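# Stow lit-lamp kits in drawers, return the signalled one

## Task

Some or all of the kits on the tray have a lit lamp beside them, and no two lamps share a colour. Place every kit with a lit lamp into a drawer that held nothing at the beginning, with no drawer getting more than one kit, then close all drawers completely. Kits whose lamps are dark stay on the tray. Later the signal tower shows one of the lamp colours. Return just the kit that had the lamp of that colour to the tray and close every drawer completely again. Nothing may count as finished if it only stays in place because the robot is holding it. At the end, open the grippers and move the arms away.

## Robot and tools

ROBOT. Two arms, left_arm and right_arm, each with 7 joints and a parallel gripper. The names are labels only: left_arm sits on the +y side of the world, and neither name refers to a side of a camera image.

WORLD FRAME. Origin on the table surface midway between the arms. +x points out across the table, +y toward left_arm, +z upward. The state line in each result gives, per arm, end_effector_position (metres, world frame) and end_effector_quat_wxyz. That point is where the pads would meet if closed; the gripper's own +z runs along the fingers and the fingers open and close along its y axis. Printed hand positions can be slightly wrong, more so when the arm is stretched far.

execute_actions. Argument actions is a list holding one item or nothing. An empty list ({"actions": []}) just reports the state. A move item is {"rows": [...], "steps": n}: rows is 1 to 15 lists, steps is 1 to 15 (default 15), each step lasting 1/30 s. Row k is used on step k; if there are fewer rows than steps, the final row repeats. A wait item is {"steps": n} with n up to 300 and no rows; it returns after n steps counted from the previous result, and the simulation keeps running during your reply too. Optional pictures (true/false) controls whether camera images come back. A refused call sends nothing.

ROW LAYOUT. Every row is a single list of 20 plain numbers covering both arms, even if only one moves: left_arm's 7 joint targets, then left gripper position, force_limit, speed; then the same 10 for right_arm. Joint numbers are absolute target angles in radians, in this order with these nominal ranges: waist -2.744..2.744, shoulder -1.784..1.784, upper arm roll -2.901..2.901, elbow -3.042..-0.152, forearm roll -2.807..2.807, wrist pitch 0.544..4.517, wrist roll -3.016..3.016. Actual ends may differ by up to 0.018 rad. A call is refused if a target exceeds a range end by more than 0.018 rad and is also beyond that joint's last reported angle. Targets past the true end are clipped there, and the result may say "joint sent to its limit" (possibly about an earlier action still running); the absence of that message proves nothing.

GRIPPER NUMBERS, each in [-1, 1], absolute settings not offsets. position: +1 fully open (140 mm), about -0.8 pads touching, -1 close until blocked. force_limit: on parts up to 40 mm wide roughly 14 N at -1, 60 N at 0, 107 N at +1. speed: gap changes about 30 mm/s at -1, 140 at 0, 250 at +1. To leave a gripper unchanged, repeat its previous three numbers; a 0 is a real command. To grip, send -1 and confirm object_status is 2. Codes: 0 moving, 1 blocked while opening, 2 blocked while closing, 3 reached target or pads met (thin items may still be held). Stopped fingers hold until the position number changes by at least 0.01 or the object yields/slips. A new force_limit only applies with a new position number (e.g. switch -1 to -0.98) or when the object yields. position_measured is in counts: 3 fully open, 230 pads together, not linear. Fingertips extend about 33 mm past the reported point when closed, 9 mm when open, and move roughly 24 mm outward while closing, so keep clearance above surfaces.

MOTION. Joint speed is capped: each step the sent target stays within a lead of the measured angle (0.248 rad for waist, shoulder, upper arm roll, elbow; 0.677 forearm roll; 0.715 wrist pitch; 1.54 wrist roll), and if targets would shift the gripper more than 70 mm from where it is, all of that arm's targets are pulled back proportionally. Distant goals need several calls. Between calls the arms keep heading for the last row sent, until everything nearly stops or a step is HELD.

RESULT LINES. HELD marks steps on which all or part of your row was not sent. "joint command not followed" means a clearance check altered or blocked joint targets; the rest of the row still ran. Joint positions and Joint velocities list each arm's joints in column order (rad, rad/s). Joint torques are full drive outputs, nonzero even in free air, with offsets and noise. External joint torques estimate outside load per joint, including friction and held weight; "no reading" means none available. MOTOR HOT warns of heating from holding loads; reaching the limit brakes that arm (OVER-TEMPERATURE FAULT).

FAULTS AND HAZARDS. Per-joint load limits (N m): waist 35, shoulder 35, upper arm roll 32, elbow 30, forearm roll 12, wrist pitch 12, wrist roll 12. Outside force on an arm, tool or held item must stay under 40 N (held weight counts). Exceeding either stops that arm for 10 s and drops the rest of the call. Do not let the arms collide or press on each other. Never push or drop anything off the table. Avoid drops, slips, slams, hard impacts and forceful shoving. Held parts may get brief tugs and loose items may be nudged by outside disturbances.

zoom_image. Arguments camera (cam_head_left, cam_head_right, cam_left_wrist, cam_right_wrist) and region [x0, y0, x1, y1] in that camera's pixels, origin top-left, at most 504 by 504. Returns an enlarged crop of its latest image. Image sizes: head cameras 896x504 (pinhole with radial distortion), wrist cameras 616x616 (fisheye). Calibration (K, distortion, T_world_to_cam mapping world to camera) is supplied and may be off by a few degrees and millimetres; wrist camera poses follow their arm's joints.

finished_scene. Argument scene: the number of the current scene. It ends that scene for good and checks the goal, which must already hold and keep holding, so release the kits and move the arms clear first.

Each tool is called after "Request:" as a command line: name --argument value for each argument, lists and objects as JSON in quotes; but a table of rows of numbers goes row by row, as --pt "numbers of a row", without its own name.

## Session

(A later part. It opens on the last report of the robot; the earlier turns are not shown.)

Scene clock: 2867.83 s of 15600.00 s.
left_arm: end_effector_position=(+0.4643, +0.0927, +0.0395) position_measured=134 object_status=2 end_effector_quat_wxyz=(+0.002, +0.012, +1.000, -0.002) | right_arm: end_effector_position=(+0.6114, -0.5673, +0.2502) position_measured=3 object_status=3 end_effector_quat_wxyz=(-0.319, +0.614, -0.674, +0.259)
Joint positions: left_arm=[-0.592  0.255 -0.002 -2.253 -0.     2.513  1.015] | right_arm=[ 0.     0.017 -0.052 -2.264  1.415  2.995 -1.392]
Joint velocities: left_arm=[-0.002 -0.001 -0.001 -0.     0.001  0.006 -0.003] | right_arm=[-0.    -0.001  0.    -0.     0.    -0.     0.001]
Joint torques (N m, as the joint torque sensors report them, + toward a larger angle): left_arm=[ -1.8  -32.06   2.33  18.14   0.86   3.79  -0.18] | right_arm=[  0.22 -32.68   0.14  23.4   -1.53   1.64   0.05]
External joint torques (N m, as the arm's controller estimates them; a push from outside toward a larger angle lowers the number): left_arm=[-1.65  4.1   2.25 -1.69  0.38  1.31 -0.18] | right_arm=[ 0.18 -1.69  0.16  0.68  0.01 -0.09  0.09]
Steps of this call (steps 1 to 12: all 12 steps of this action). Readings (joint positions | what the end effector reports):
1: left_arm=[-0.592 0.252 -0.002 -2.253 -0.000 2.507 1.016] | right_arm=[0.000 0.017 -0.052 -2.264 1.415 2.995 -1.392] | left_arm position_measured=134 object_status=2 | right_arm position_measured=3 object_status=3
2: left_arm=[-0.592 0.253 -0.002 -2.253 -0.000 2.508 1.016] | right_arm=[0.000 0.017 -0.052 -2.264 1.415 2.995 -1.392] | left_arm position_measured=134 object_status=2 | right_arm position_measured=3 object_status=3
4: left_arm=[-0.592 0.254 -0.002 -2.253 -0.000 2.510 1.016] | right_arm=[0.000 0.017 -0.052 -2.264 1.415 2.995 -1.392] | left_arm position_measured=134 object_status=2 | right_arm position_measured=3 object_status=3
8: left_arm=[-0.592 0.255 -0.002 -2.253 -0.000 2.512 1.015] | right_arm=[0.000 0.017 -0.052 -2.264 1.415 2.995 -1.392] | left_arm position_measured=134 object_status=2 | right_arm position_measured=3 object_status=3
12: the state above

Request:
execute_actions --actions '[{"rows":[[-0.594,0.254,0,-2.2525,0,2.514,1.01,0.2,0,-0.5,0.0,0.017,-0.05,-2.264,1.415,2.995,-1.392,1,0,0]],"steps":13}]' --pictures false

Request:
execute_actions --actions '[{"rows":[[-0.594,0.24,0,-2.25,0,2.485,1.01,0.2,0,-0.5,0.0,0.017,-0.05,-2.264,1.415,2.995,-1.392,1,0,0],[-0.594,0.22,0,-2.248,0,2.46,1.01,0.2,0,-0.5,0.0,0.017,-0.05,-2.264,1.415,2.995,-1.392,1,0,0],[-0.594,0.2,0,-2.244,0,2.435,1.01,0.2,0,-0.5,0.0,0.017,-0.05,-2.264,1.415,2.995,-1.392,1,0,0],[-0.594,0.172,0,-2.24,0,2.41,1.01,0.2,0,-0.5,0.0,0.017,-0.05,-2.264,1.415,2.995,-1.392,1,0,0],[-0.594,0.13,0,-2.26,0,2.41,1.05,0.2,0,-0.5,0.0,0.017,-0.05,-2.264,1.415,2.995,-1.392,1,0,0],[-0.58,0.07,0,-2.3,0,2.42,1.15,0.2,0,-0.5,0.0,0.017,-0.05,-2.264,1.415,2.995,-1.392,1,0,0],[-0.55,0.0,0,-2.36,0,2.45,1.3,0.2,0,-0.5,0.0,0.017,-0.05,-2.264,1.415,2.995,-1.392,1,0,0],[-0.51,-0.07,0,-2.43,0,2.49,1.45,0.2,0,-0.5,0.0,0.017,-0.05,-2.264,1.415,2.995,-1.392,1,0,0],[-0.47,-0.14,0,-2.5,0,2.53,1.6,0.2,0,-0.5,0.0,0.017,-0.05,-2.264,1.415,2.995,-1.392,1,0,0],[-0.43,-0.21,0,-2.57,0,2.58,1.75,0.2,0,-0.5,0.0,0.017,-0.05,-2.264,1.415,2.995,-1.392,1,0,0],[-0.39,-0.28,0,-2.64,0,2.63,1.9,0.2,0,-0.5,0.0,0.017,-0.05,-2.264,1.415,2.995,-1.392,1,0,0],[-0.35,-0.35,0,-2.71,0,2.68,2.0,0.2,0,-0.5,0.0,0.017,-0.05,-2.264,1.415,2.995,-1.392,1,0,0],[-0.31,-0.42,0,-2.78,0,2.73,2.09,0.2,0,-0.5,0.0,0.017,-0.05,-2.264,1.415,2.995,-1.392,1,0,0],[-0.27,-0.49,0,-2.85,0,2.78,2.09,0.2,0,-0.5,0.0,0.017,-0.05,-2.264,1.415,2.995,-1.392,1,0,0],[-0.23,-0.55,0,-2.9,0,2.8,2.09,0.2,0,-0.5,0.0,0.017,-0.05,-2.264,1.415,2.995,-1.392,1,0,0]]}]' --pictures false

Request:
execute_actions --actions '[{"rows":[[0.465,-0.55,0,-2.9,0,2.8,2.09,-0.1,-0.3,-0.5,0.0,0.017,-0.05,-2.264,1.415,2.995,-1.392,1,0,0]],"steps":15}]' --pictures false

Request:
execute_actions --actions '[{"rows":[[0.465,-0.55,0,-2.9,0,2.8,2.09,-0.1,-0.3,-0.5,0.0,0.017,-0.05,-2.264,1.415,2.995,-1.392,1,0,0],[0.465,-0.55,0,-2.9,0,2.8,2.09,-0.1,-0.3,-0.5,0.0,0.017,-0.05,-2.264,1.415,2.995,-1.392,1,0,0],[0.465,-0.55,0,-2.9,0,2.8,2.09,-0.1,-0.3,-0.5,0.0,0.017,-0.05,-2.264,1.415,2.995,-1.392,1,0,0],[0.465,-0.55,0,-2.9,0,2.8,2.09,-0.1,-0.3,-0.5,0.0,0.017,-0.05,-2.264,1.415,2.995,-1.392,1,0,0],[0.465,-0.55,0,-2.9,0,2.8,2.09,-0.1,-0.3,-0.5,0.0,0.017,-0.05,-2.264,1.415,2.995,-1.392,1,0,0],[0.465,-0.55,0,-2.9,0,2.8,2.09,-0.1,-0.3,-0.5,0.0,0.017,-0.05,-2.264,1.415,2.995,-1.392,1,0,0],[0.465,-0.55,0,-2.9,0,2.85,2.09,-0.1,-0.3,-0.5,0.0,0.017,-0.05,-2.264,1.415,2.995,-1.392,1,0,0],[0.465,-0.5,0,-2.9,0,2.93,2.09,-0.1,-0.3,-0.5,0.0,0.017,-0.05,-2.264,1.415,2.995,-1.392,1,0,0],[0.465,-0.45,0,-2.9,0,3.0,2.09,-0.1,-0.3,-0.5,0.0,0.017,-0.05,-2.264,1.415,2.995,-1.392,1,0,0],[0.465,-0.4,0,-2.89,0,3.06,2.09,-0.1,-0.3,-0.5,0.0,0.017,-0.05,-2.264,1.415,2.995,-1.392,1,0,0],[0.465,-0.35,0,-2.88,0,3.1,2.09,-0.1,-0.3,-0.5,0.0,0.017,-0.05,-2.264,1.415,2.995,-1.392,1,0,0],[0.465,-0.31,0,-2.867,0,3.102,2.09,-0.1,-0.3,-0.5,0.0,0.017,-0.05,-2.264,1.415,2.995,-1.392,1,0,0]],"steps":15}]' --pictures false

Request:
execute_actions --actions '[{"steps":22}]'

Scene clock: 2908.63 s of 15600.00 s.
left_arm: end_effector_position=(+0.4646, +0.0926, +0.0398) position_measured=104 object_status=0 end_effector_quat_wxyz=(+0.003, +0.011, +1.000, -0.002) | right_arm: end_effector_position=(+0.6114, -0.5673, +0.2502) position_measured=3 object_status=3 end_effector_quat_wxyz=(-0.319, +0.614, -0.674, +0.259)
Joint positions: left_arm=[-0.592  0.254 -0.002 -2.253 -0.     2.514  1.014] | right_arm=[ 0.     0.017 -0.052 -2.264  1.415  2.995 -1.392]
Joint velocities: left_arm=[-0.001 -0.001 -0.    -0.001  0.001  0.     0.   ] | right_arm=[-0.    -0.001  0.001 -0.001  0.001 -0.     0.001]
Joint torques (N m, as the joint torque sensors report them, + toward a larger angle): left_arm=[ -2.38 -36.18   2.16  19.65   0.75   2.57  -0.12] | right_arm=[ -0.01 -32.62  -0.23  23.05  -1.49   1.57   0.04]
External joint torques (N m, as the arm's controller estimates them; a push from outside toward a larger angle lowers the number): left_arm=[-2.39 -0.2   1.94 -0.09  0.27  0.11 -0.12] | right_arm=[-0.09 -1.76 -0.24  0.4   0.04 -0.14  0.08]
Steps of this call (steps 1 to 15: the robot went on to your last target; steps 16 to 90: nothing new was sent; then 37.37 s passed at rest; steps 91 to 103: all 13 steps of this action). Readings (joint positions | what the end effector reports):
91: left_arm=[-0.592 0.255 -0.002 -2.253 -0.000 2.514 1.014] | right_arm=[0.000 0.017 -0.052 -2.264 1.415 2.995 -1.392] | left_arm position_measured=134 object_status=0 | right_arm position_measured=3 object_status=3
92: left_arm=[-0.592 0.254 -0.002 -2.253 -0.000 2.514 1.014] | right_arm=[0.000 0.017 -0.052 -2.264 1.415 2.995 -1.392] | left_arm position_measured=134 object_status=0 | right_arm position_measured=3 object_status=3
94: left_arm=[-0.592 0.254 -0.002 -2.253 -0.000 2.514 1.014] | right_arm=[0.000 0.017 -0.052 -2.264 1.415 2.995 -1.392] | left_arm position_measured=121 object_status=0 | right_arm position_measured=3 object_status=3
98: left_arm=[-0.592 0.254 -0.002 -2.253 -0.000 2.514 1.014] | right_arm=[0.000 0.017 -0.052 -2.264 1.415 2.995 -1.392] | left_arm position_measured=104 object_status=0 | right_arm position_measured=3 object_status=3
103: the state above

Scene clock: 2909.13 s of 15600.00 s.
left_arm: end_effector_position=(+0.4478, +0.2537, +0.1655) position_measured=104 object_status=3 end_effector_quat_wxyz=(+0.143, +0.132, +0.981, -0.025) | right_arm: end_effector_position=(+0.6114, -0.5673, +0.2502) position_measured=3 object_status=3 end_effector_quat_wxyz=(-0.319, +0.614, -0.674, +0.259)
Joint positions: left_arm=[-0.318 -0.405  0.001 -2.754  0.     2.641  1.535] | right_arm=[ 0.     0.017 -0.052 -2.264  1.415  2.995 -1.392]
Joint velocities: left_arm=[ 1.209 -2.02   0.119 -1.915 -0.003  0.907  1.818] | right_arm=[ 0.002 -0.001  0.    -0.     0.    -0.001  0.001]
Joint torques (N m, as the joint torque sensors report them, + toward a larger angle): left_arm=[-6.6  -3.01 -7.11 27.38  0.92  4.67  0.72] | right_arm=[  0.12 -32.98  -0.19  22.72  -1.51   1.62  -0.02]
External joint torques (N m, as the arm's controller estimates them; a push from outside toward a larger angle lowers the number): left_arm=[ 1.   -1.08  0.77 -1.69  0.16  0.97  0.79] | right_arm=[ 0.08 -2.09 -0.17  0.07  0.02 -0.1   0.03]
Steps of this call (steps 1 to 15: all 15 steps of this action). Readings (joint positions | what the end effector reports):
1: left_arm=[-0.592 0.253 -0.002 -2.253 -0.000 2.510 1.014] | right_arm=[0.000 0.017 -0.052 -2.264 1.415 2.995 -1.392] | left_arm position_measured=104 object_status=3 | right_arm position_measured=3 object_status=3
2: left_arm=[-0.592 0.247 -0.002 -2.253 -0.000 2.501 1.014] | right_arm=[0.000 0.017 -0.052 -2.264 1.415 2.995 -1.392] | left_arm position_measured=104 object_status=3 | right_arm position_measured=3 object_status=3
4: left_arm=[-0.592 0.222 -0.002 -2.252 -0.000 2.475 1.014] | right_arm=[0.000 0.017 -0.052 -2.264 1.415 2.995 -1.392] | left_arm position_measured=104 object_status=3 | right_arm position_measured=3 object_status=3
8: left_arm=[-0.568 0.059 -0.008 -2.334 -0.000 2.462 1.094] | right_arm=[0.000 0.017 -0.052 -2.264 1.415 2.995 -1.392] | left_arm position_measured=104 object_status=3 | right_arm position_measured=3 object_status=3
15: the state above

Scene clock: 2909.63 s of 15600.00 s.
left_arm: end_effector_position=(+0.4202, +0.5741, +0.1812) position_measured=141 object_status=0 end_effector_quat_wxyz=(+0.196, -0.045, +0.977, +0.077) | right_arm: end_effector_position=(+0.6114, -0.5673, +0.2502) position_measured=3 object_status=3 end_effector_quat_wxyz=(-0.319, +0.614, -0.674, +0.259)
Joint positions: left_arm=[ 0.404 -0.545  0.003 -2.894 -0.     2.774  1.901] | right_arm=[ 0.     0.017 -0.052 -2.264  1.415  2.995 -1.392]
Joint velocities: left_arm=[ 0.88  -0.038  0.06  -0.05  -0.006  0.135  0.604] | right_arm=[ 0.002 -0.     0.     0.001 -0.001 -0.    -0.001]
Joint torques (N m, as the joint torque sensors report them, + toward a larger angle): left_arm=[ -5.2  -11.84  -5.12  21.3    0.88   3.95   0.64] | right_arm=[ -0.02 -32.53   0.14  23.25  -1.54   1.62   0.02]
External joint torques (N m, as the arm's controller estimates them; a push from outside toward a larger angle lowers the number): left_arm=[ 2.67 -1.16  2.15 -1.08 -0.58  0.82  0.66] | right_arm=[-0.19 -1.56  0.03  0.52  0.   -0.09  0.06]
Steps of this call (steps 1 to 15: all 15 steps of this action). Readings (joint positions | what the end effector reports):
1: left_arm=[-0.271 -0.447 0.001 -2.791 0.000 2.657 1.571] | right_arm=[0.000 0.017 -0.052 -2.264 1.415 2.995 -1.392] | left_arm position_measured=104 object_status=0 | right_arm position_measured=3 object_status=3
2: left_arm=[-0.221 -0.470 0.002 -2.812 0.000 2.672 1.603] | right_arm=[0.000 0.017 -0.052 -2.264 1.415 2.995 -1.392] | left_arm position_measured=108 object_status=0 | right_arm position_measured=3 object_status=3
4: left_arm=[-0.123 -0.501 0.002 -2.843 0.000 2.698 1.663] | right_arm=[0.000 0.017 -0.052 -2.264 1.415 2.995 -1.392] | left_arm position_measured=117 object_status=0 | right_arm position_measured=3 object_status=3
8: left_arm=[0.076 -0.530 0.001 -2.876 0.000 2.735 1.761] | right_arm=[0.000 0.017 -0.052 -2.264 1.415 2.995 -1.392] | left_arm position_measured=135 object_status=0 | right_arm position_measured=3 object_status=3
15: the state above

Scene clock: 2910.13 s of 15600.00 s.
left_arm: end_effector_position=(+0.4384, +0.6128, +0.1434) position_measured=141 object_status=3 end_effector_quat_wxyz=(+0.208, -0.001, +0.972, +0.107) | right_arm: end_effector_position=(+0.6114, -0.5673, +0.2502) position_measured=3 object_status=3 end_effector_quat_wxyz=(-0.319, +0.614, -0.674, +0.259)
Joint positions: left_arm=[ 0.462 -0.33   0.003 -2.876 -0.     3.018  2.048] | right_arm=[ 0.     0.017 -0.052 -2.264  1.415  2.995 -1.392]
Joint velocities: left_arm=[-0.     0.341 -0.001  0.021  0.     0.45   0.116] | right_arm=[ 0.001 -0.001  0.001 -0.     0.002  0.     0.   ]
Joint torques (N m, as the joint torque sensors report them, + toward a larger angle): left_arm=[  1.23 -19.8   -1.93  23.66   0.66   4.86   0.42] | right_arm=[  0.21 -32.9   -0.03  23.01  -1.56   1.6    0.  ]
External joint torques (N m, as the arm's controller estimates them; a push from outside toward a larger angle lowers the number): left_arm=[ 1.12  2.93 -1.69  0.46  0.23  0.88  0.42] | right_arm=[ 0.2  -2.14  0.02  0.46 -0.04 -0.12  0.05]
Steps of this call (steps 1 to 15: all 15 steps of this action). Readings (joint positions | what the end effector reports):
1: left_arm=[0.427 -0.546 0.004 -2.896 -0.000 2.778 1.920] | right_arm=[0.000 0.017 -0.052 -2.264 1.415 2.995 -1.392] | left_arm position_measured=141 object_status=3 | right_arm position_measured=3 object_status=3
2: left_arm=[0.441 -0.547 0.004 -2.897 -0.000 2.781 1.937] | right_arm=[0.000 0.017 -0.052 -2.264 1.415 2.995 -1.392] | left_arm position_measured=141 object_status=3 | right_arm position_measured=3 object_status=3
4: left_arm=[0.454 -0.548 0.004 -2.898 -0.000 2.786 1.966] | right_arm=[0.000 0.017 -0.052 -2.264 1.415 2.995 -1.392] | left_arm position_measured=141 object_status=3 | right_arm position_measured=3 object_status=3
8: left_arm=[0.461 -0.539 0.004 -2.898 -0.000 2.821 2.007] | right_arm=[0.000 0.017 -0.052 -2.264 1.415 2.995 -1.392] | left_arm position_measured=141 object_status=3 | right_arm position_measured=3 object_status=3
15: the state above

Scene clock: 2910.87 s of 15600.00 s.
left_arm: end_effector_position=(+0.4553, +0.6216, +0.1567) position_measured=141 object_status=3 end_effector_quat_wxyz=(+0.235, +0.015, +0.964, +0.126) | right_arm: end_effector_position=(+0.6114, -0.5673, +0.2502) position_measured=3 object_status=3 end_effector_quat_wxyz=(-0.319, +0.614, -0.674, +0.259)
Joint positions: left_arm=[ 0.462 -0.312  0.003 -2.868 -0.     3.097  2.08 ] | right_arm=[ 0.     0.017 -0.052 -2.264  1.415  2.995 -1.392]
Joint velocities: left_arm=[-0.    -0.    -0.     0.001 -0.001  0.005  0.012] | right_arm=[-0.001 -0.001  0.    -0.001  0.001 -0.001 -0.   ]
Joint torques (N m, as the joint torque sensors report them, + toward a larger angle): left_arm=[  1.49 -14.6   -1.12  19.95   0.73   4.14   0.39] | right_arm=[ -0.19 -32.58   0.08  23.2   -1.53   1.65   0.09]
External joint torques (N m, as the arm's controller estimates them; a push from outside toward a larger angle lowers the number): left_arm=[ 1.45  2.1  -0.85  0.07  0.27  0.82  0.39] | right_arm=[-0.19 -1.64  0.14  0.51  0.01 -0.08  0.13]
Steps of this call (steps 1 to 22: the robot went on to your last target). Readings (joint positions | what the end effector reports):
1: left_arm=[0.462 -0.321 0.003 -2.875 -0.000 3.032 2.052] | right_arm=[0.000 0.017 -0.052 -2.264 1.415 2.995 -1.392] | left_arm position_measured=141 object_status=3 | right_arm position_measured=3 object_status=3
2: left_arm=[0.462 -0.317 0.003 -2.874 -0.000 3.043 2.055] | right_arm=[0.000 0.017 -0.052 -2.264 1.415 2.995 -1.392] | left_arm position_measured=141 object_status=3 | right_arm position_measured=3 object_status=3
4: left_arm=[0.462 -0.313 0.003 -2.871 -0.000 3.061 2.060] | right_arm=[0.000 0.017 -0.052 -2.264 1.415 2.995 -1.392] | left_arm position_measured=141 object_status=3 | right_arm position_measured=3 object_status=3
8: left_arm=[0.462 -0.313 0.003 -2.869 -0.000 3.081 2.069] | right_arm=[0.000 0.017 -0.052 -2.264 1.415 2.995 -1.392] | left_arm position_measured=141 object_status=3 | right_arm position_measured=3 object_status=3
22: the state above
camera_calibration (this result's frames):
cam_left_wrist: T_world_to_cam=[[0.136016, 0.953167, 0.270135, -0.688559], [0.611875, -0.295271, 0.733773, -0.196985], [0.779171, 0.0654837, -0.623381, -0.107195], [0, 0, 0, 1]] pos_world=[0.297709, 0.605167, 0.263722]
cam_right_wrist: T_world_to_cam=[[-0.674783, 0.112807, -0.729344, 0.656193], [-0.245948, 0.897385, 0.366347, 0.559085], [0.695828, 0.426585, -0.577796, 0.137373], [0, 0, 0, 1]] pos_world=[0.484706, -0.634339, 0.353145]

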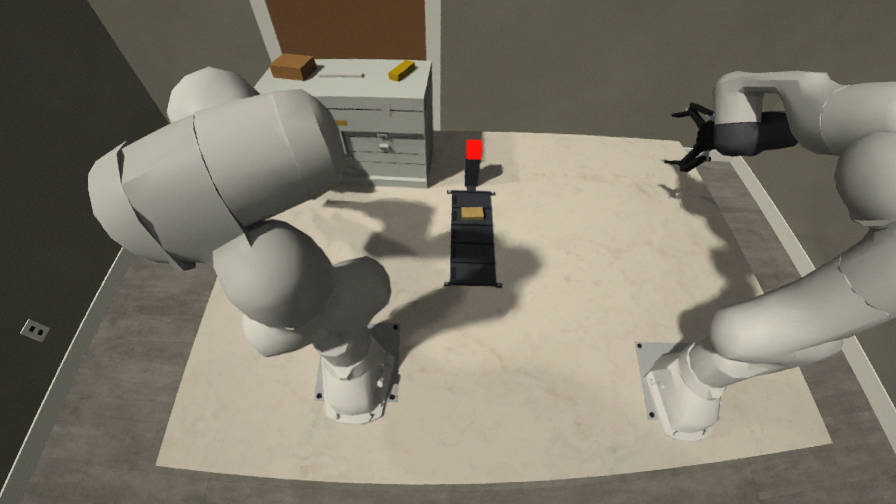

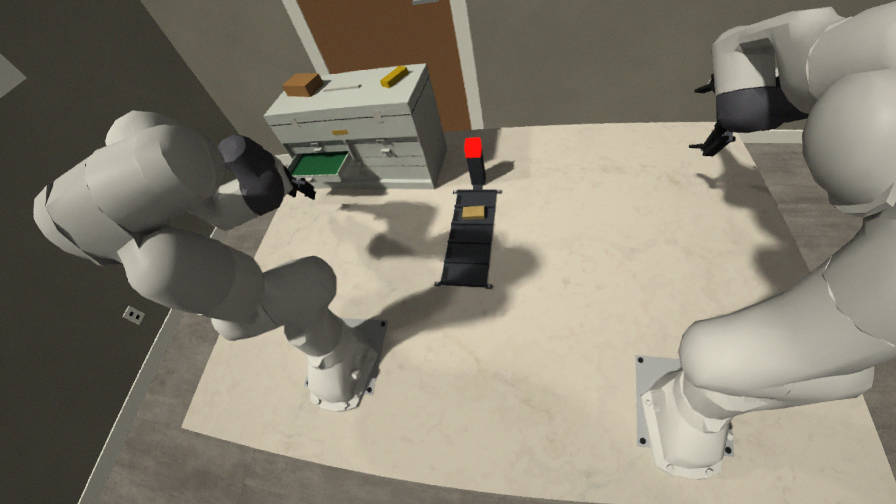

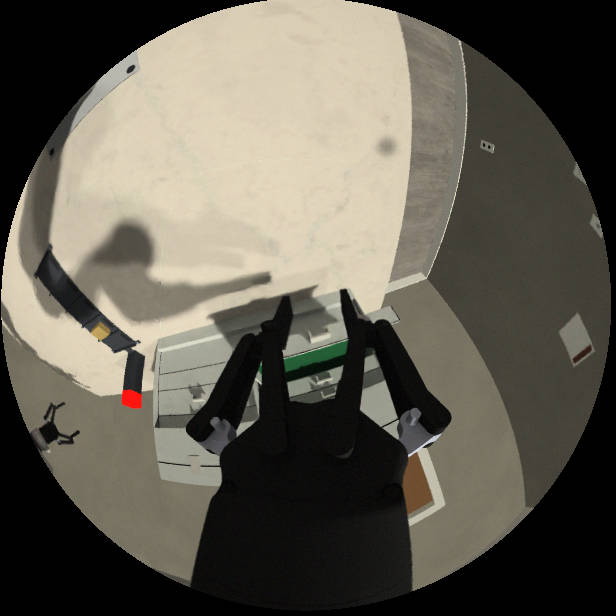

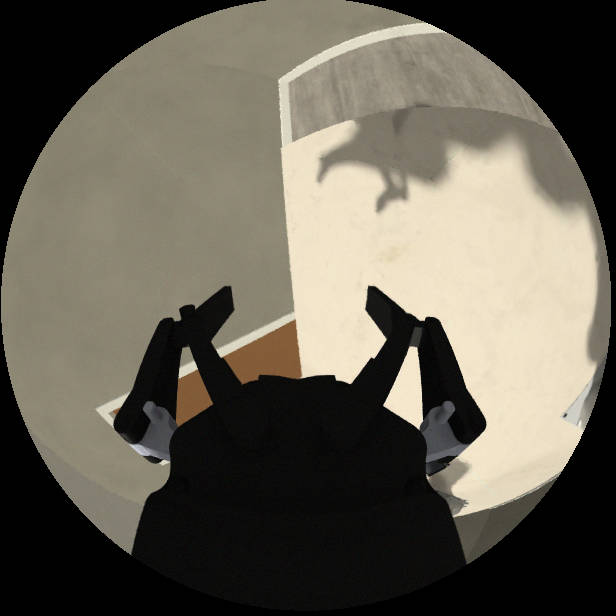

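Request:
execute_actions --actions '[{"rows":[[0.459,-0.297,0,-2.8535,0,3.102,2.08,-0.1,-0.3,-0.5,0.0,0.017,-0.05,-2.264,1.415,2.995,-1.392,1,0,0],[0.454,-0.284,0,-2.84,0,3.102,2.08,-0.1,-0.3,-0.5,0.0,0.017,-0.05,-2.264,1.415,2.995,-1.392,1,0,0],[0.449,-0.271,0,-2.827,0,3.102,2.08,-0.1,-0.3,-0.5,0.0,0.017,-0.05,-2.264,1.415,2.995,-1.392,1,0,0],[0.4445,-0.2575,0,-2.8135,0,3.102,2.08,-0.1,-0.3,-0.5,0.0,0.017,-0.05,-2.264,1.415,2.995,-1.392,1,0,0],[0.44,-0.244,0,-2.8,0,3.102,2.08,-0.1,-0.3,-0.5,0.0,0.017,-0.05,-2.264,1.415,2.995,-1.392,1,0,0],[0.435,-0.2312,0,-2.7868,0,3.102,2.08,-0.1,-0.3,-0.5,0.0,0.017,-0.05,-2.264,1.415,2.995,-1.392,1,0,0],[0.4325,-0.2235,0,-2.7785,0,3.101,2.07,-0.1,-0.3,-0.5,0.0,0.017,-0.05,-2.264,1.415,2.995,-1.392,1,0,0],[0.43,-0.216,0,-2.77,0,3.1,2.07,-0.1,-0.3,-0.5,0.0,0.017,-0.05,-2.264,1.415,2.995,-1.392,1,0,0],[0.427,-0.208,0,-2.762,0,3.1,2.07,-0.1,-0.3,-0.5,0.0,0.017,-0.05,-2.264,1.415,2.995,-1.392,1,0,0],[0.4245,-0.2,0,-2.754,0,3.099,2.07,-0.1,-0.3,-0.5,0.0,0.017,-0.05,-2.264,1.415,2.995,-1.392,1,0,0],[0.422,-0.193,0,-2.7456,0,3.098,2.06,-0.1,-0.3,-0.5,0.0,0.017,-0.05,-2.264,1.415,2.995,-1.392,1,0,0],[0.418,-0.18,0,-2.732,0,3.097,2.06,-0.1,-0.3,-0.5,0.0,0.017,-0.05,-2.264,1.415,2.995,-1.392,1,0,0],[0.414,-0.167,0,-2.718,0,3.096,2.06,-0.1,-0.3,-0.5,0.0,0.017,-0.05,-2.264,1.415,2.995,-1.392,1,0,0],[0.409,-0.1544,0,-2.7045,0,3.094,2.05,-0.1,-0.3,-0.5,0.0,0.017,-0.05,-2.264,1.415,2.995,-1.392,1,0,0],[0.405,-0.142,0,-2.69,0,3.092,2.05,-0.1,-0.3,-0.5,0.0,0.017,-0.05,-2.264,1.415,2.995,-1.392,1,0,0]]}]' --pictures false

Request:
execute_actions --actions '[{"rows":[[0.401,-0.13,0,-2.676,0,3.09,2.04,-0.1,-0.3,-0.5,0.0,0.017,-0.05,-2.264,1.415,2.995,-1.392,1,0,0],[0.397,-0.118,0,-2.662,0,3.088,2.04,-0.1,-0.3,-0.5,0.0,0.017,-0.05,-2.264,1.415,2.995,-1.392,1,0,0],[0.393,-0.105,0,-2.648,0,3.086,2.04,-0.1,-0.3,-0.5,0.0,0.017,-0.05,-2.264,1.415,2.995,-1.392,1,0,0],[0.389,-0.093,0,-2.634,0,3.084,2.03,-0.1,-0.3,-0.5,0.0,0.017,-0.05,-2.264,1.415,2.995,-1.392,1,0,0],[0.385,-0.081,0,-2.62,0,3.081,2.03,-0.1,-0.3,-0.5,0.0,0.017,-0.05,-2.264,1.415,2.995,-1.392,1,0,0],[0.3815,-0.069,0,-2.605,0,3.078,2.03,-0.1,-0.3,-0.5,0.0,0.017,-0.05,-2.264,1.415,2.995,-1.392,1,0,0],[0.378,-0.057,0,-2.59,0,3.075,2.02,-0.1,-0.3,-0.5,0.0,0.017,-0.05,-2.264,1.415,2.995,-1.392,1,0,0],[0.3745,-0.0455,0,-2.576,0,3.072,2.02,-0.1,-0.3,-0.5,0.0,0.017,-0.05,-2.264,1.415,2.995,-1.392,1,0,0],[0.371,-0.034,0,-2.561,0,3.069,2.02,-0.1,-0.3,-0.5,0.0,0.017,-0.05,-2.264,1.415,2.995,-1.392,1,0,0],[0.3675,-0.022,0,-2.546,0,3.066,2.01,-0.1,-0.3,-0.5,0.0,0.017,-0.05,-2.264,1.415,2.995,-1.392,1,0,0],[0.364,-0.01,0,-2.5316,0,3.063,2.01,-0.1,-0.3,-0.5,0.0,0.017,-0.05,-2.264,1.415,2.995,-1.392,1,0,0],[0.361,0.0015,0,-2.516,0,3.059,2.01,-0.1,-0.3,-0.5,0.0,0.017,-0.05,-2.264,1.415,2.995,-1.392,1,0,0],[0.357,0.013,0,-2.501,0,3.056,2.0,-0.1,-0.3,-0.5,0.0,0.017,-0.05,-2.264,1.415,2.995,-1.392,1,0,0],[0.354,0.0245,0,-2.486,0,3.052,2.0,-0.1,-0.3,-0.5,0.0,0.017,-0.05,-2.264,1.415,2.995,-1.392,1,0,0],[0.351,0.036,0,-2.47,0,3.049,2.0,-0.1,-0.3,-0.5,0.0,0.017,-0.05,-2.264,1.415,2.995,-1.392,1,0,0]]}]' --pictures false

Request:
execute_actions --actions '[{"rows":[[0.348,0.046,0,-2.457,0,3.046,2.0,-0.1,-0.3,-0.5,0.0,0.017,-0.05,-2.264,1.415,2.995,-1.392,1,0,0],[0.346,0.054,0,-2.447,0,3.045,2.0,-0.1,-0.3,-0.5,0.0,0.017,-0.05,-2.264,1.415,2.995,-1.392,1,0,0],[0.344,0.061,0,-2.437,0,3.043,2.0,-0.1,-0.3,-0.5,0.0,0.017,-0.05,-2.264,1.415,2.995,-1.392,1,0,0],[0.343,0.066,0,-2.431,0,3.042,2.0,-0.1,-0.3,-0.5,0.0,0.017,-0.05,-2.264,1.415,2.995,-1.392,1,0,0],[0.342,0.07,0,-2.425,0,3.042,2.0,-0.1,-0.3,-0.5,0.0,0.017,-0.05,-2.264,1.415,2.995,-1.392,1,0,0],[0.341,0.0725,0,-2.422,0,3.041,2.0,-0.1,-0.3,-0.5,0.0,0.017,-0.05,-2.264,1.415,2.995,-1.392,1,0,0],[0.341,0.075,0,-2.419,0,3.041,2.0,-0.1,-0.3,-0.5,0.0,0.017,-0.05,-2.264,1.415,2.995,-1.392,1,0,0],[0.34,0.077,0,-2.416,0,3.04,2.0,-0.1,-0.3,-0.5,0.0,0.017,-0.05,-2.264,1.415,2.995,-1.392,1,0,0],[0.34,0.079,0,-2.413,0,3.04,2.0,-0.1,-0.3,-0.5,0.0,0.017,-0.05,-2.264,1.415,2.995,-1.392,1,0,0],[0.339,0.0815,0,-2.41,0,3.039,2.0,-0.1,-0.3,-0.5,0.0,0.017,-0.05,-2.264,1.415,2.995,-1.392,1,0,0],[0.339,0.083,0,-2.408,0,3.039,2.0,-0.1,-0.3,-0.5,0.0,0.017,-0.05,-2.264,1.415,2.995,-1.392,1,0,0]],"steps":15}]' --pictures false

Request:
execute_actions --actions '[{"steps":10}]' --pictures false

Request:
execute_actions --actions '[{"rows":[[0.346,0.059,0,-2.44,0,3.044,2.0,-0.1,-0.3,-0.5,0.0,0.017,-0.05,-2.264,1.415,2.995,-1.392,1,0,0],[0.353,0.036,0,-2.47,0,3.05,2.01,-0.1,-0.3,-0.5,0.0,0.017,-0.05,-2.264,1.415,2.995,-1.392,1,0,0],[0.36,0.013,0,-2.50,0,3.06,2.02,-0.1,-0.3,-0.5,0.0,0.017,-0.05,-2.264,1.415,2.995,-1.392,1,0,0],[0.366,-0.01,0,-2.5316,0,3.066,2.03,-0.1,-0.3,-0.5,0.0,0.017,-0.05,-2.264,1.415,2.995,-1.392,1,0,0],[0.376,-0.045,0,-2.576,0,3.075,2.04,-0.1,-0.3,-0.5,0.0,0.017,-0.05,-2.264,1.415,2.995,-1.392,1,0,0],[0.387,-0.081,0,-2.62,0,3.084,2.04,-0.1,-0.3,-0.5,0.0,0.017,-0.05,-2.264,1.415,2.995,-1.392,1,0,0],[0.41,-0.1544,0,-2.7045,0,3.095,2.04,-0.1,-0.3,-0.5,0.0,0.017,-0.05,-2.264,1.415,2.995,-1.392,1,0,0],[0.44,-0.23,0,-2.787,0,3.1,2.04,-0.1,-0.3,-0.5,0.0,0.017,-0.05,-2.264,1.415,2.995,-1.392,1,0,0],[0.5,-0.31,0,-2.867,0,3.1,2.04,-0.1,-0.3,-0.5,0.0,0.017,-0.05,-2.264,1.415,2.995,-1.392,1,0,0]],"steps":15}]'

Request:
zoom_image --camera "cam_head_right" --region '[260,50,520,300]'

Scene clock: 2980.60 s of 15600.00 s.
left_arm: end_effector_position=(+0.5098, +0.6220, +0.1585) position_measured=141 object_status=3 end_effector_quat_wxyz=(+0.240, +0.033, +0.963, +0.121) | right_arm: end_effector_position=(+0.6114, -0.5673, +0.2502) position_measured=3 object_status=3 end_effector_quat_wxyz=(-0.319, +0.614, -0.674, +0.259)
Joint positions: left_arm=[ 0.417 -0.169  0.002 -2.72  -0.     3.097  2.074] | right_arm=[ 0.     0.017 -0.052 -2.264  1.415  2.995 -1.392]
Joint velocities: left_arm=[-0.117  0.346  0.001  0.371 -0.    -0.009 -0.051] | right_arm=[ 0.001  0.001 -0.001  0.    -0.001  0.    -0.   ]
Joint torques (N m, as the joint torque sensors report them, + toward a larger angle): left_arm=[ -1.59 -23.65  -1.19  19.33   0.72   2.92  -0.36] | right_arm=[  0.14 -32.71   0.25  23.04  -1.49   1.6    0.03]
External joint torques (N m, as the arm's controller estimates them; a push from outside toward a larger angle lowers the number): left_arm=[-2.27  0.42 -0.94  1.1   0.23 -0.17 -0.39] | right_arm=[ 0.05 -1.92  0.23  0.43  0.04 -0.11  0.08]
Steps of this call (steps 1 to 15: the robot went on to your last target; steps 16 to 90: nothing new was sent; then 66.23 s passed at rest; steps 91 to 105: all 15 steps of this action). Readings (joint positions | what the end effector reports):
91: left_arm=[0.462 -0.309 0.003 -2.865 -0.000 3.098 2.083] | right_arm=[0.000 0.017 -0.052 -2.264 1.415 2.995 -1.392] | left_arm position_measured=141 object_status=3 | right_arm position_measured=3 object_status=3
92: left_arm=[0.461 -0.303 0.003 -2.859 -0.000 3.098 2.083] | right_arm=[0.000 0.017 -0.052 -2.264 1.415 2.995 -1.392] | left_arm position_measured=141 object_status=3 | right_arm position_measured=3 object_status=3
94: left_arm=[0.455 -0.283 0.002 -2.839 -0.000 3.098 2.083] | right_arm=[0.000 0.017 -0.052 -2.264 1.415 2.995 -1.392] | left_arm position_measured=141 object_status=3 | right_arm position_measured=3 object_status=3
98: left_arm=[0.440 -0.238 0.002 -2.793 -0.000 3.098 2.082] | right_arm=[0.000 0.017 -0.052 -2.264 1.415 2.995 -1.392] | left_arm position_measured=141 object_status=3 | right_arm position_measured=3 object_status=3
105: the state above

Scene clock: 2981.10 s of 15600.00 s.
left_arm: end_effector_position=(+0.5839, +0.6185, +0.1575) position_measured=141 object_status=3 end_effector_quat_wxyz=(+0.245, +0.040, +0.962, +0.109) | right_arm: end_effector_position=(+0.6114, -0.5673, +0.2502) position_measured=3 object_status=3 end_effector_quat_wxyz=(-0.319, +0.614, -0.674, +0.259)
Joint positions: left_arm=[ 0.362  0.012  0.002 -2.507 -0.     3.062  2.032] | right_arm=[ 0.     0.017 -0.052 -2.264  1.415  2.995 -1.392]
Joint velocities: left_arm=[-0.098  0.337  0.     0.427  0.    -0.08  -0.082] | right_arm=[-0.     0.001  0.    -0.001  0.001 -0.001 -0.   ]
Joint torques (N m, as the joint torque sensors report them, + toward a larger angle): left_arm=[ -2.7  -29.95  -1.58  21.43   0.86   3.37  -0.41] | right_arm=[  0.19 -32.58  -0.05  22.87  -1.56   1.61   0.07]
External joint torques (N m, as the arm's controller estimates them; a push from outside toward a larger angle lowers the number): left_arm=[-3.25  0.83 -1.55  2.7   0.36  0.3  -0.46] | right_arm=[ 0.17 -1.7  -0.01  0.22 -0.03 -0.11  0.11]
Steps of this call (steps 1 to 15: all 15 steps of this action). Readings (joint positions | what the end effector reports):
1: left_arm=[0.413 -0.157 0.002 -2.707 -0.000 3.095 2.071] | right_arm=[0.000 0.017 -0.052 -2.264 1.415 2.995 -1.392] | left_arm position_measured=141 object_status=3 | right_arm position_measured=3 object_status=3
2: left_arm=[0.409 -0.145 0.002 -2.694 -0.000 3.094 2.069] | right_arm=[0.000 0.017 -0.052 -2.264 1.415 2.995 -1.392] | left_arm position_measured=141 object_status=3 | right_arm position_measured=3 object_status=3
4: left_arm=[0.401 -0.120 0.002 -2.666 -0.000 3.091 2.064] | right_arm=[0.000 0.017 -0.052 -2.264 1.415 2.995 -1.392] | left_arm position_measured=141 object_status=3 | right_arm position_measured=3 object_status=3
8: left_arm=[0.386 -0.071 0.002 -2.610 -0.000 3.083 2.053] | right_arm=[0.000 0.017 -0.052 -2.264 1.415 2.995 -1.392] | left_arm position_measured=141 object_status=3 | right_arm position_measured=3 object_status=3
15: the state above

Scene clock: 2981.60 s of 15600.00 s.
left_arm: end_effector_position=(+0.6121, +0.6171, +0.1570) position_measured=141 object_status=3 end_effector_quat_wxyz=(+0.245, +0.041, +0.963, +0.104) | right_arm: end_effector_position=(+0.6114, -0.5673, +0.2502) position_measured=3 object_status=3 end_effector_quat_wxyz=(-0.319, +0.614, -0.674, +0.259)
Joint positions: left_arm=[ 0.343  0.078  0.002 -2.417 -0.     3.035  2.015] | right_arm=[ 0.     0.017 -0.052 -2.264  1.415  2.995 -1.392]
Joint velocities: left_arm=[ 0.001  0.002 -0.     0.013  0.001 -0.025 -0.006] | right_arm=[ 0.     0.    -0.001  0.002 -0.002 -0.    -0.   ]
Joint torques (N m, as the joint torque sensors report them, + toward a larger angle): left_arm=[ -3.05 -27.63  -1.59  24.25   0.78   4.7   -0.55] | right_arm=[  0.43 -32.84  -0.4   23.06  -1.49   1.61   0.06]
External joint torques (N m, as the arm's controller estimates them; a push from outside toward a larger angle lowers the number): left_arm=[-3.08  3.46 -1.7   3.61  0.28  1.41 -0.55] | right_arm=[ 0.35 -1.85 -0.42  0.29  0.06 -0.12  0.1 ]
Steps of this call (steps 1 to 15: all 15 steps of this action). Readings (joint positions | what the end effector reports):
1: left_arm=[0.358 0.023 0.002 -2.492 -0.000 3.059 2.030] | right_arm=[0.000 0.017 -0.052 -2.264 1.415 2.995 -1.392] | left_arm position_measured=141 object_status=3 | right_arm position_measured=3 object_status=3
2: left_arm=[0.355 0.033 0.002 -2.478 -0.000 3.056 2.027] | right_arm=[0.000 0.017 -0.052 -2.264 1.415 2.995 -1.392] | left_arm position_measured=141 object_status=3 | right_arm position_measured=3 object_status=3
4: left_arm=[0.350 0.051 0.002 -2.456 -0.000 3.051 2.024] | right_arm=[0.000 0.017 -0.052 -2.264 1.415 2.995 -1.392] | left_arm position_measured=141 object_status=3 | right_arm position_measured=3 object_status=3
8: left_arm=[0.345 0.070 0.002 -2.430 -0.000 3.045 2.018] | right_arm=[0.000 0.017 -0.052 -2.264 1.415 2.995 -1.392] | left_arm position_measured=141 object_status=3 | right_arm position_measured=3 object_status=3
15: the state above

Scene clock: 2981.93 s of 15600.00 s.
left_arm: end_effector_position=(+0.6121, +0.6171, +0.1570) position_measured=141 object_status=3 end_effector_quat_wxyz=(+0.245, +0.040, +0.963, +0.104) | right_arm: end_effector_position=(+0.6114, -0.5673, +0.2502) position_measured=3 object_status=3 end_effector_quat_wxyz=(-0.319, +0.614, -0.674, +0.259)
Joint positions: left_arm=[ 0.343  0.078  0.002 -2.415 -0.     3.032  2.014] | right_arm=[ 0.     0.017 -0.052 -2.264  1.415  2.995 -1.392]
Joint velocities: left_arm=[-0.    -0.001 -0.001  0.001 -0.    -0.001 -0.001] | right_arm=[ 0.002 -0.001 -0.001  0.001  0.001  0.001 -0.001]
Joint torques (N m, as the joint torque sensors report them, + toward a larger angle): left_arm=[ -3.19 -27.14  -1.25  24.47   0.73   4.54  -0.54] | right_arm=[  0.14 -32.59  -0.24  23.37  -1.51   1.62   0.04]
External joint torques (N m, as the arm's controller estimates them; a push from outside toward a larger angle lowers the number): left_arm=[-3.17  4.06 -1.31  3.69  0.22  1.22 -0.54] | right_arm=[ 0.12 -1.66 -0.2   0.68  0.03 -0.11  0.08]
Steps of this call (steps 1 to 10: the robot went on to your last target). Readings (joint positions | what the end effector reports):
1: left_arm=[0.343 0.078 0.002 -2.416 -0.000 3.034 2.015] | right_arm=[0.000 0.017 -0.052 -2.264 1.415 2.995 -1.392] | left_arm position_measured=141 object_status=3 | right_arm position_measured=3 object_status=3
2: left_arm=[0.343 0.078 0.002 -2.416 -0.000 3.033 2.015] | right_arm=[0.000 0.017 -0.052 -2.264 1.415 2.995 -1.392] | left_arm position_measured=141 object_status=3 | right_arm position_measured=3 object_status=3
4: left_arm=[0.343 0.078 0.002 -2.416 -0.000 3.033 2.015] | right_arm=[0.000 0.017 -0.052 -2.264 1.415 2.995 -1.392] | left_arm position_measured=141 object_status=3 | right_arm position_measured=3 object_status=3
8: left_arm=[0.343 0.078 0.002 -2.415 -0.000 3.032 2.014] | right_arm=[0.000 0.017 -0.052 -2.264 1.415 2.995 -1.392] | left_arm position_measured=141 object_status=3 | right_arm position_measured=3 object_status=3
10: the state above

Scene clock: 2982.43 s of 15600.00 s.
left_arm: end_effector_position=(+0.4496, +0.6374, +0.1551) position_measured=141 object_status=3 end_effector_quat_wxyz=(+0.233, -0.027, +0.964, +0.122) | right_arm: end_effector_position=(+0.6114, -0.5673, +0.2502) position_measured=3 object_status=3 end_effector_quat_wxyz=(-0.319, +0.614, -0.674, +0.259)
Joint positions: left_arm=[ 0.494 -0.299  0.004 -2.855 -0.     3.087  2.027] | right_arm=[ 0.     0.017 -0.052 -2.264  1.415  2.995 -1.392]
Joint velocities: left_arm=[ 0.049 -0.126 -0.    -0.157 -0.002  0.045  0.02 ] | right_arm=[-0.001 -0.001  0.002  0.     0.     0.    -0.   ]
Joint torques (N m, as the joint torque sensors report them, + toward a larger angle): left_arm=[  0.63 -17.28  -1.86  20.41   0.78   4.17   0.43] | right_arm=[  0.28 -32.5   -0.07  23.02  -1.51   1.64   0.06]
External joint torques (N m, as the arm's controller estimates them; a push from outside toward a larger angle lowers the number): left_arm=[ 1.47 -1.36 -0.48 -0.67  0.09  0.79  0.43] | right_arm=[ 0.19 -1.53 -0.1   0.31  0.03 -0.09  0.1 ]
Steps of this call (steps 1 to 15: all 15 steps of this action). Readings (joint positions | what the end effector reports):
1: left_arm=[0.343 0.074 0.002 -2.421 -0.000 3.033 2.013] | right_arm=[0.000 0.017 -0.052 -2.264 1.415 2.995 -1.392] | left_arm position_measured=141 object_status=3 | right_arm position_measured=3 object_status=3
2: left_arm=[0.345 0.064 0.002 -2.434 -0.000 3.036 2.013] | right_arm=[0.000 0.017 -0.052 -2.264 1.415 2.995 -1.392] | left_arm position_measured=141 object_status=3 | right_arm position_measured=3 object_status=3
4: left_arm=[0.351 0.032 0.000 -2.478 -0.000 3.043 2.014] | right_arm=[0.000 0.017 -0.052 -2.264 1.415 2.995 -1.392] | left_arm position_measured=141 object_status=3 | right_arm position_measured=3 object_status=3
8: left_arm=[0.393 -0.108 -0.003 -2.650 0.000 3.067 2.021] | right_arm=[0.000 0.017 -0.052 -2.264 1.415 2.995 -1.392] | left_arm position_measured=141 object_status=3 | right_arm position_measured=3 object_status=3
15: the state above
camera_calibration (this result's frames):
cam_left_wrist: T_world_to_cam=[[0.0588094, 0.968115, 0.243506, -0.673105], [0.628374, -0.22544, 0.744529, -0.241179], [0.775685, 0.109228, -0.621596, -0.131326], [0, 0, 0, 1]] pos_world=[0.293003, 0.611616, 0.261839]
cam_right_wrist: T_world_to_cam=[[-0.674783, 0.112807, -0.729344, 0.656193], [-0.245948, 0.897385, 0.366347, 0.559085], [0.695828, 0.426585, -0.577796, 0.137373], [0, 0, 0, 1]] pos_world=[0.484706, -0.634339, 0.353145]

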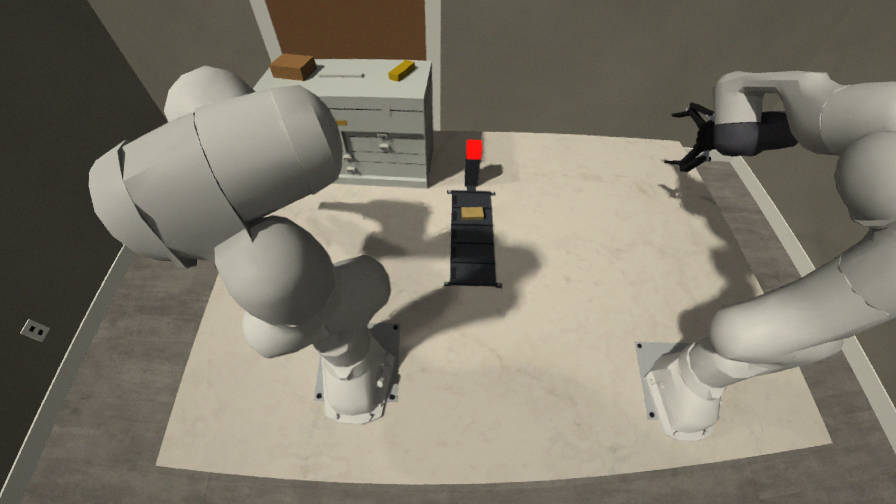

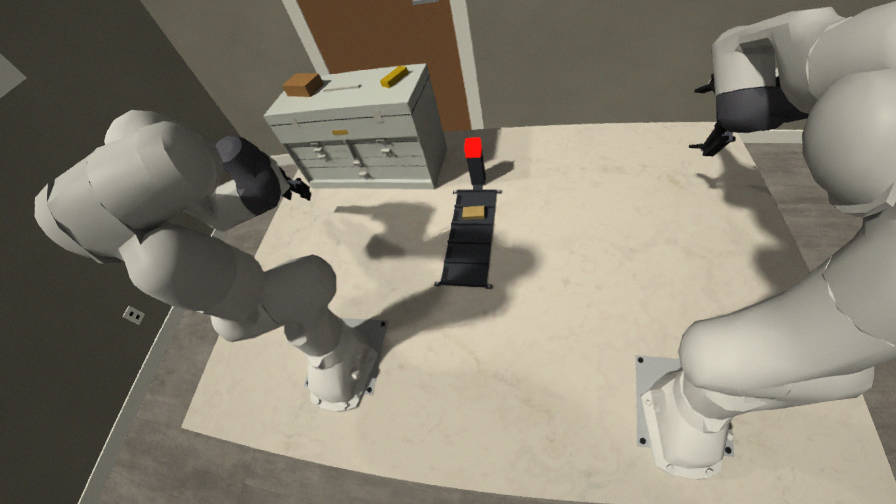

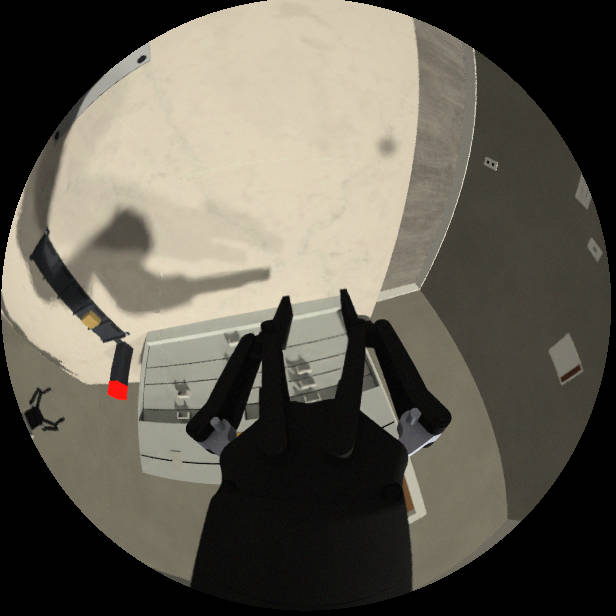

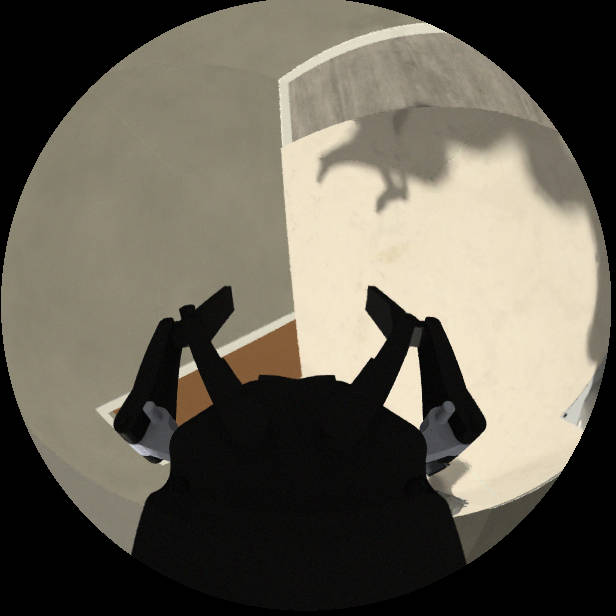

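Region (260, 50, 520, 300) of cam_head_right's 896x504 image, scaled by 1.938, with more detail than that image has; it fills the top 485 rows of this view, and the rest is white.

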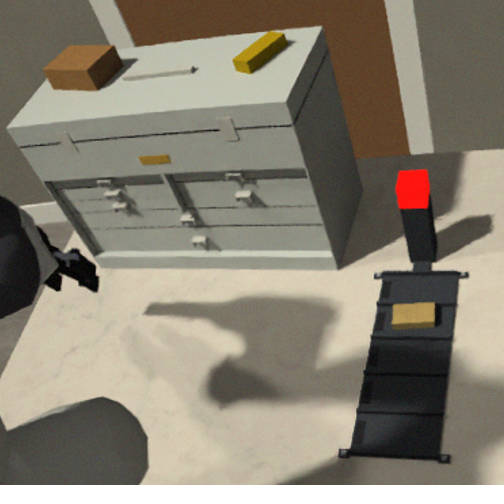

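Request:
finished_scene --scene 1

The scene is finished: the task was done.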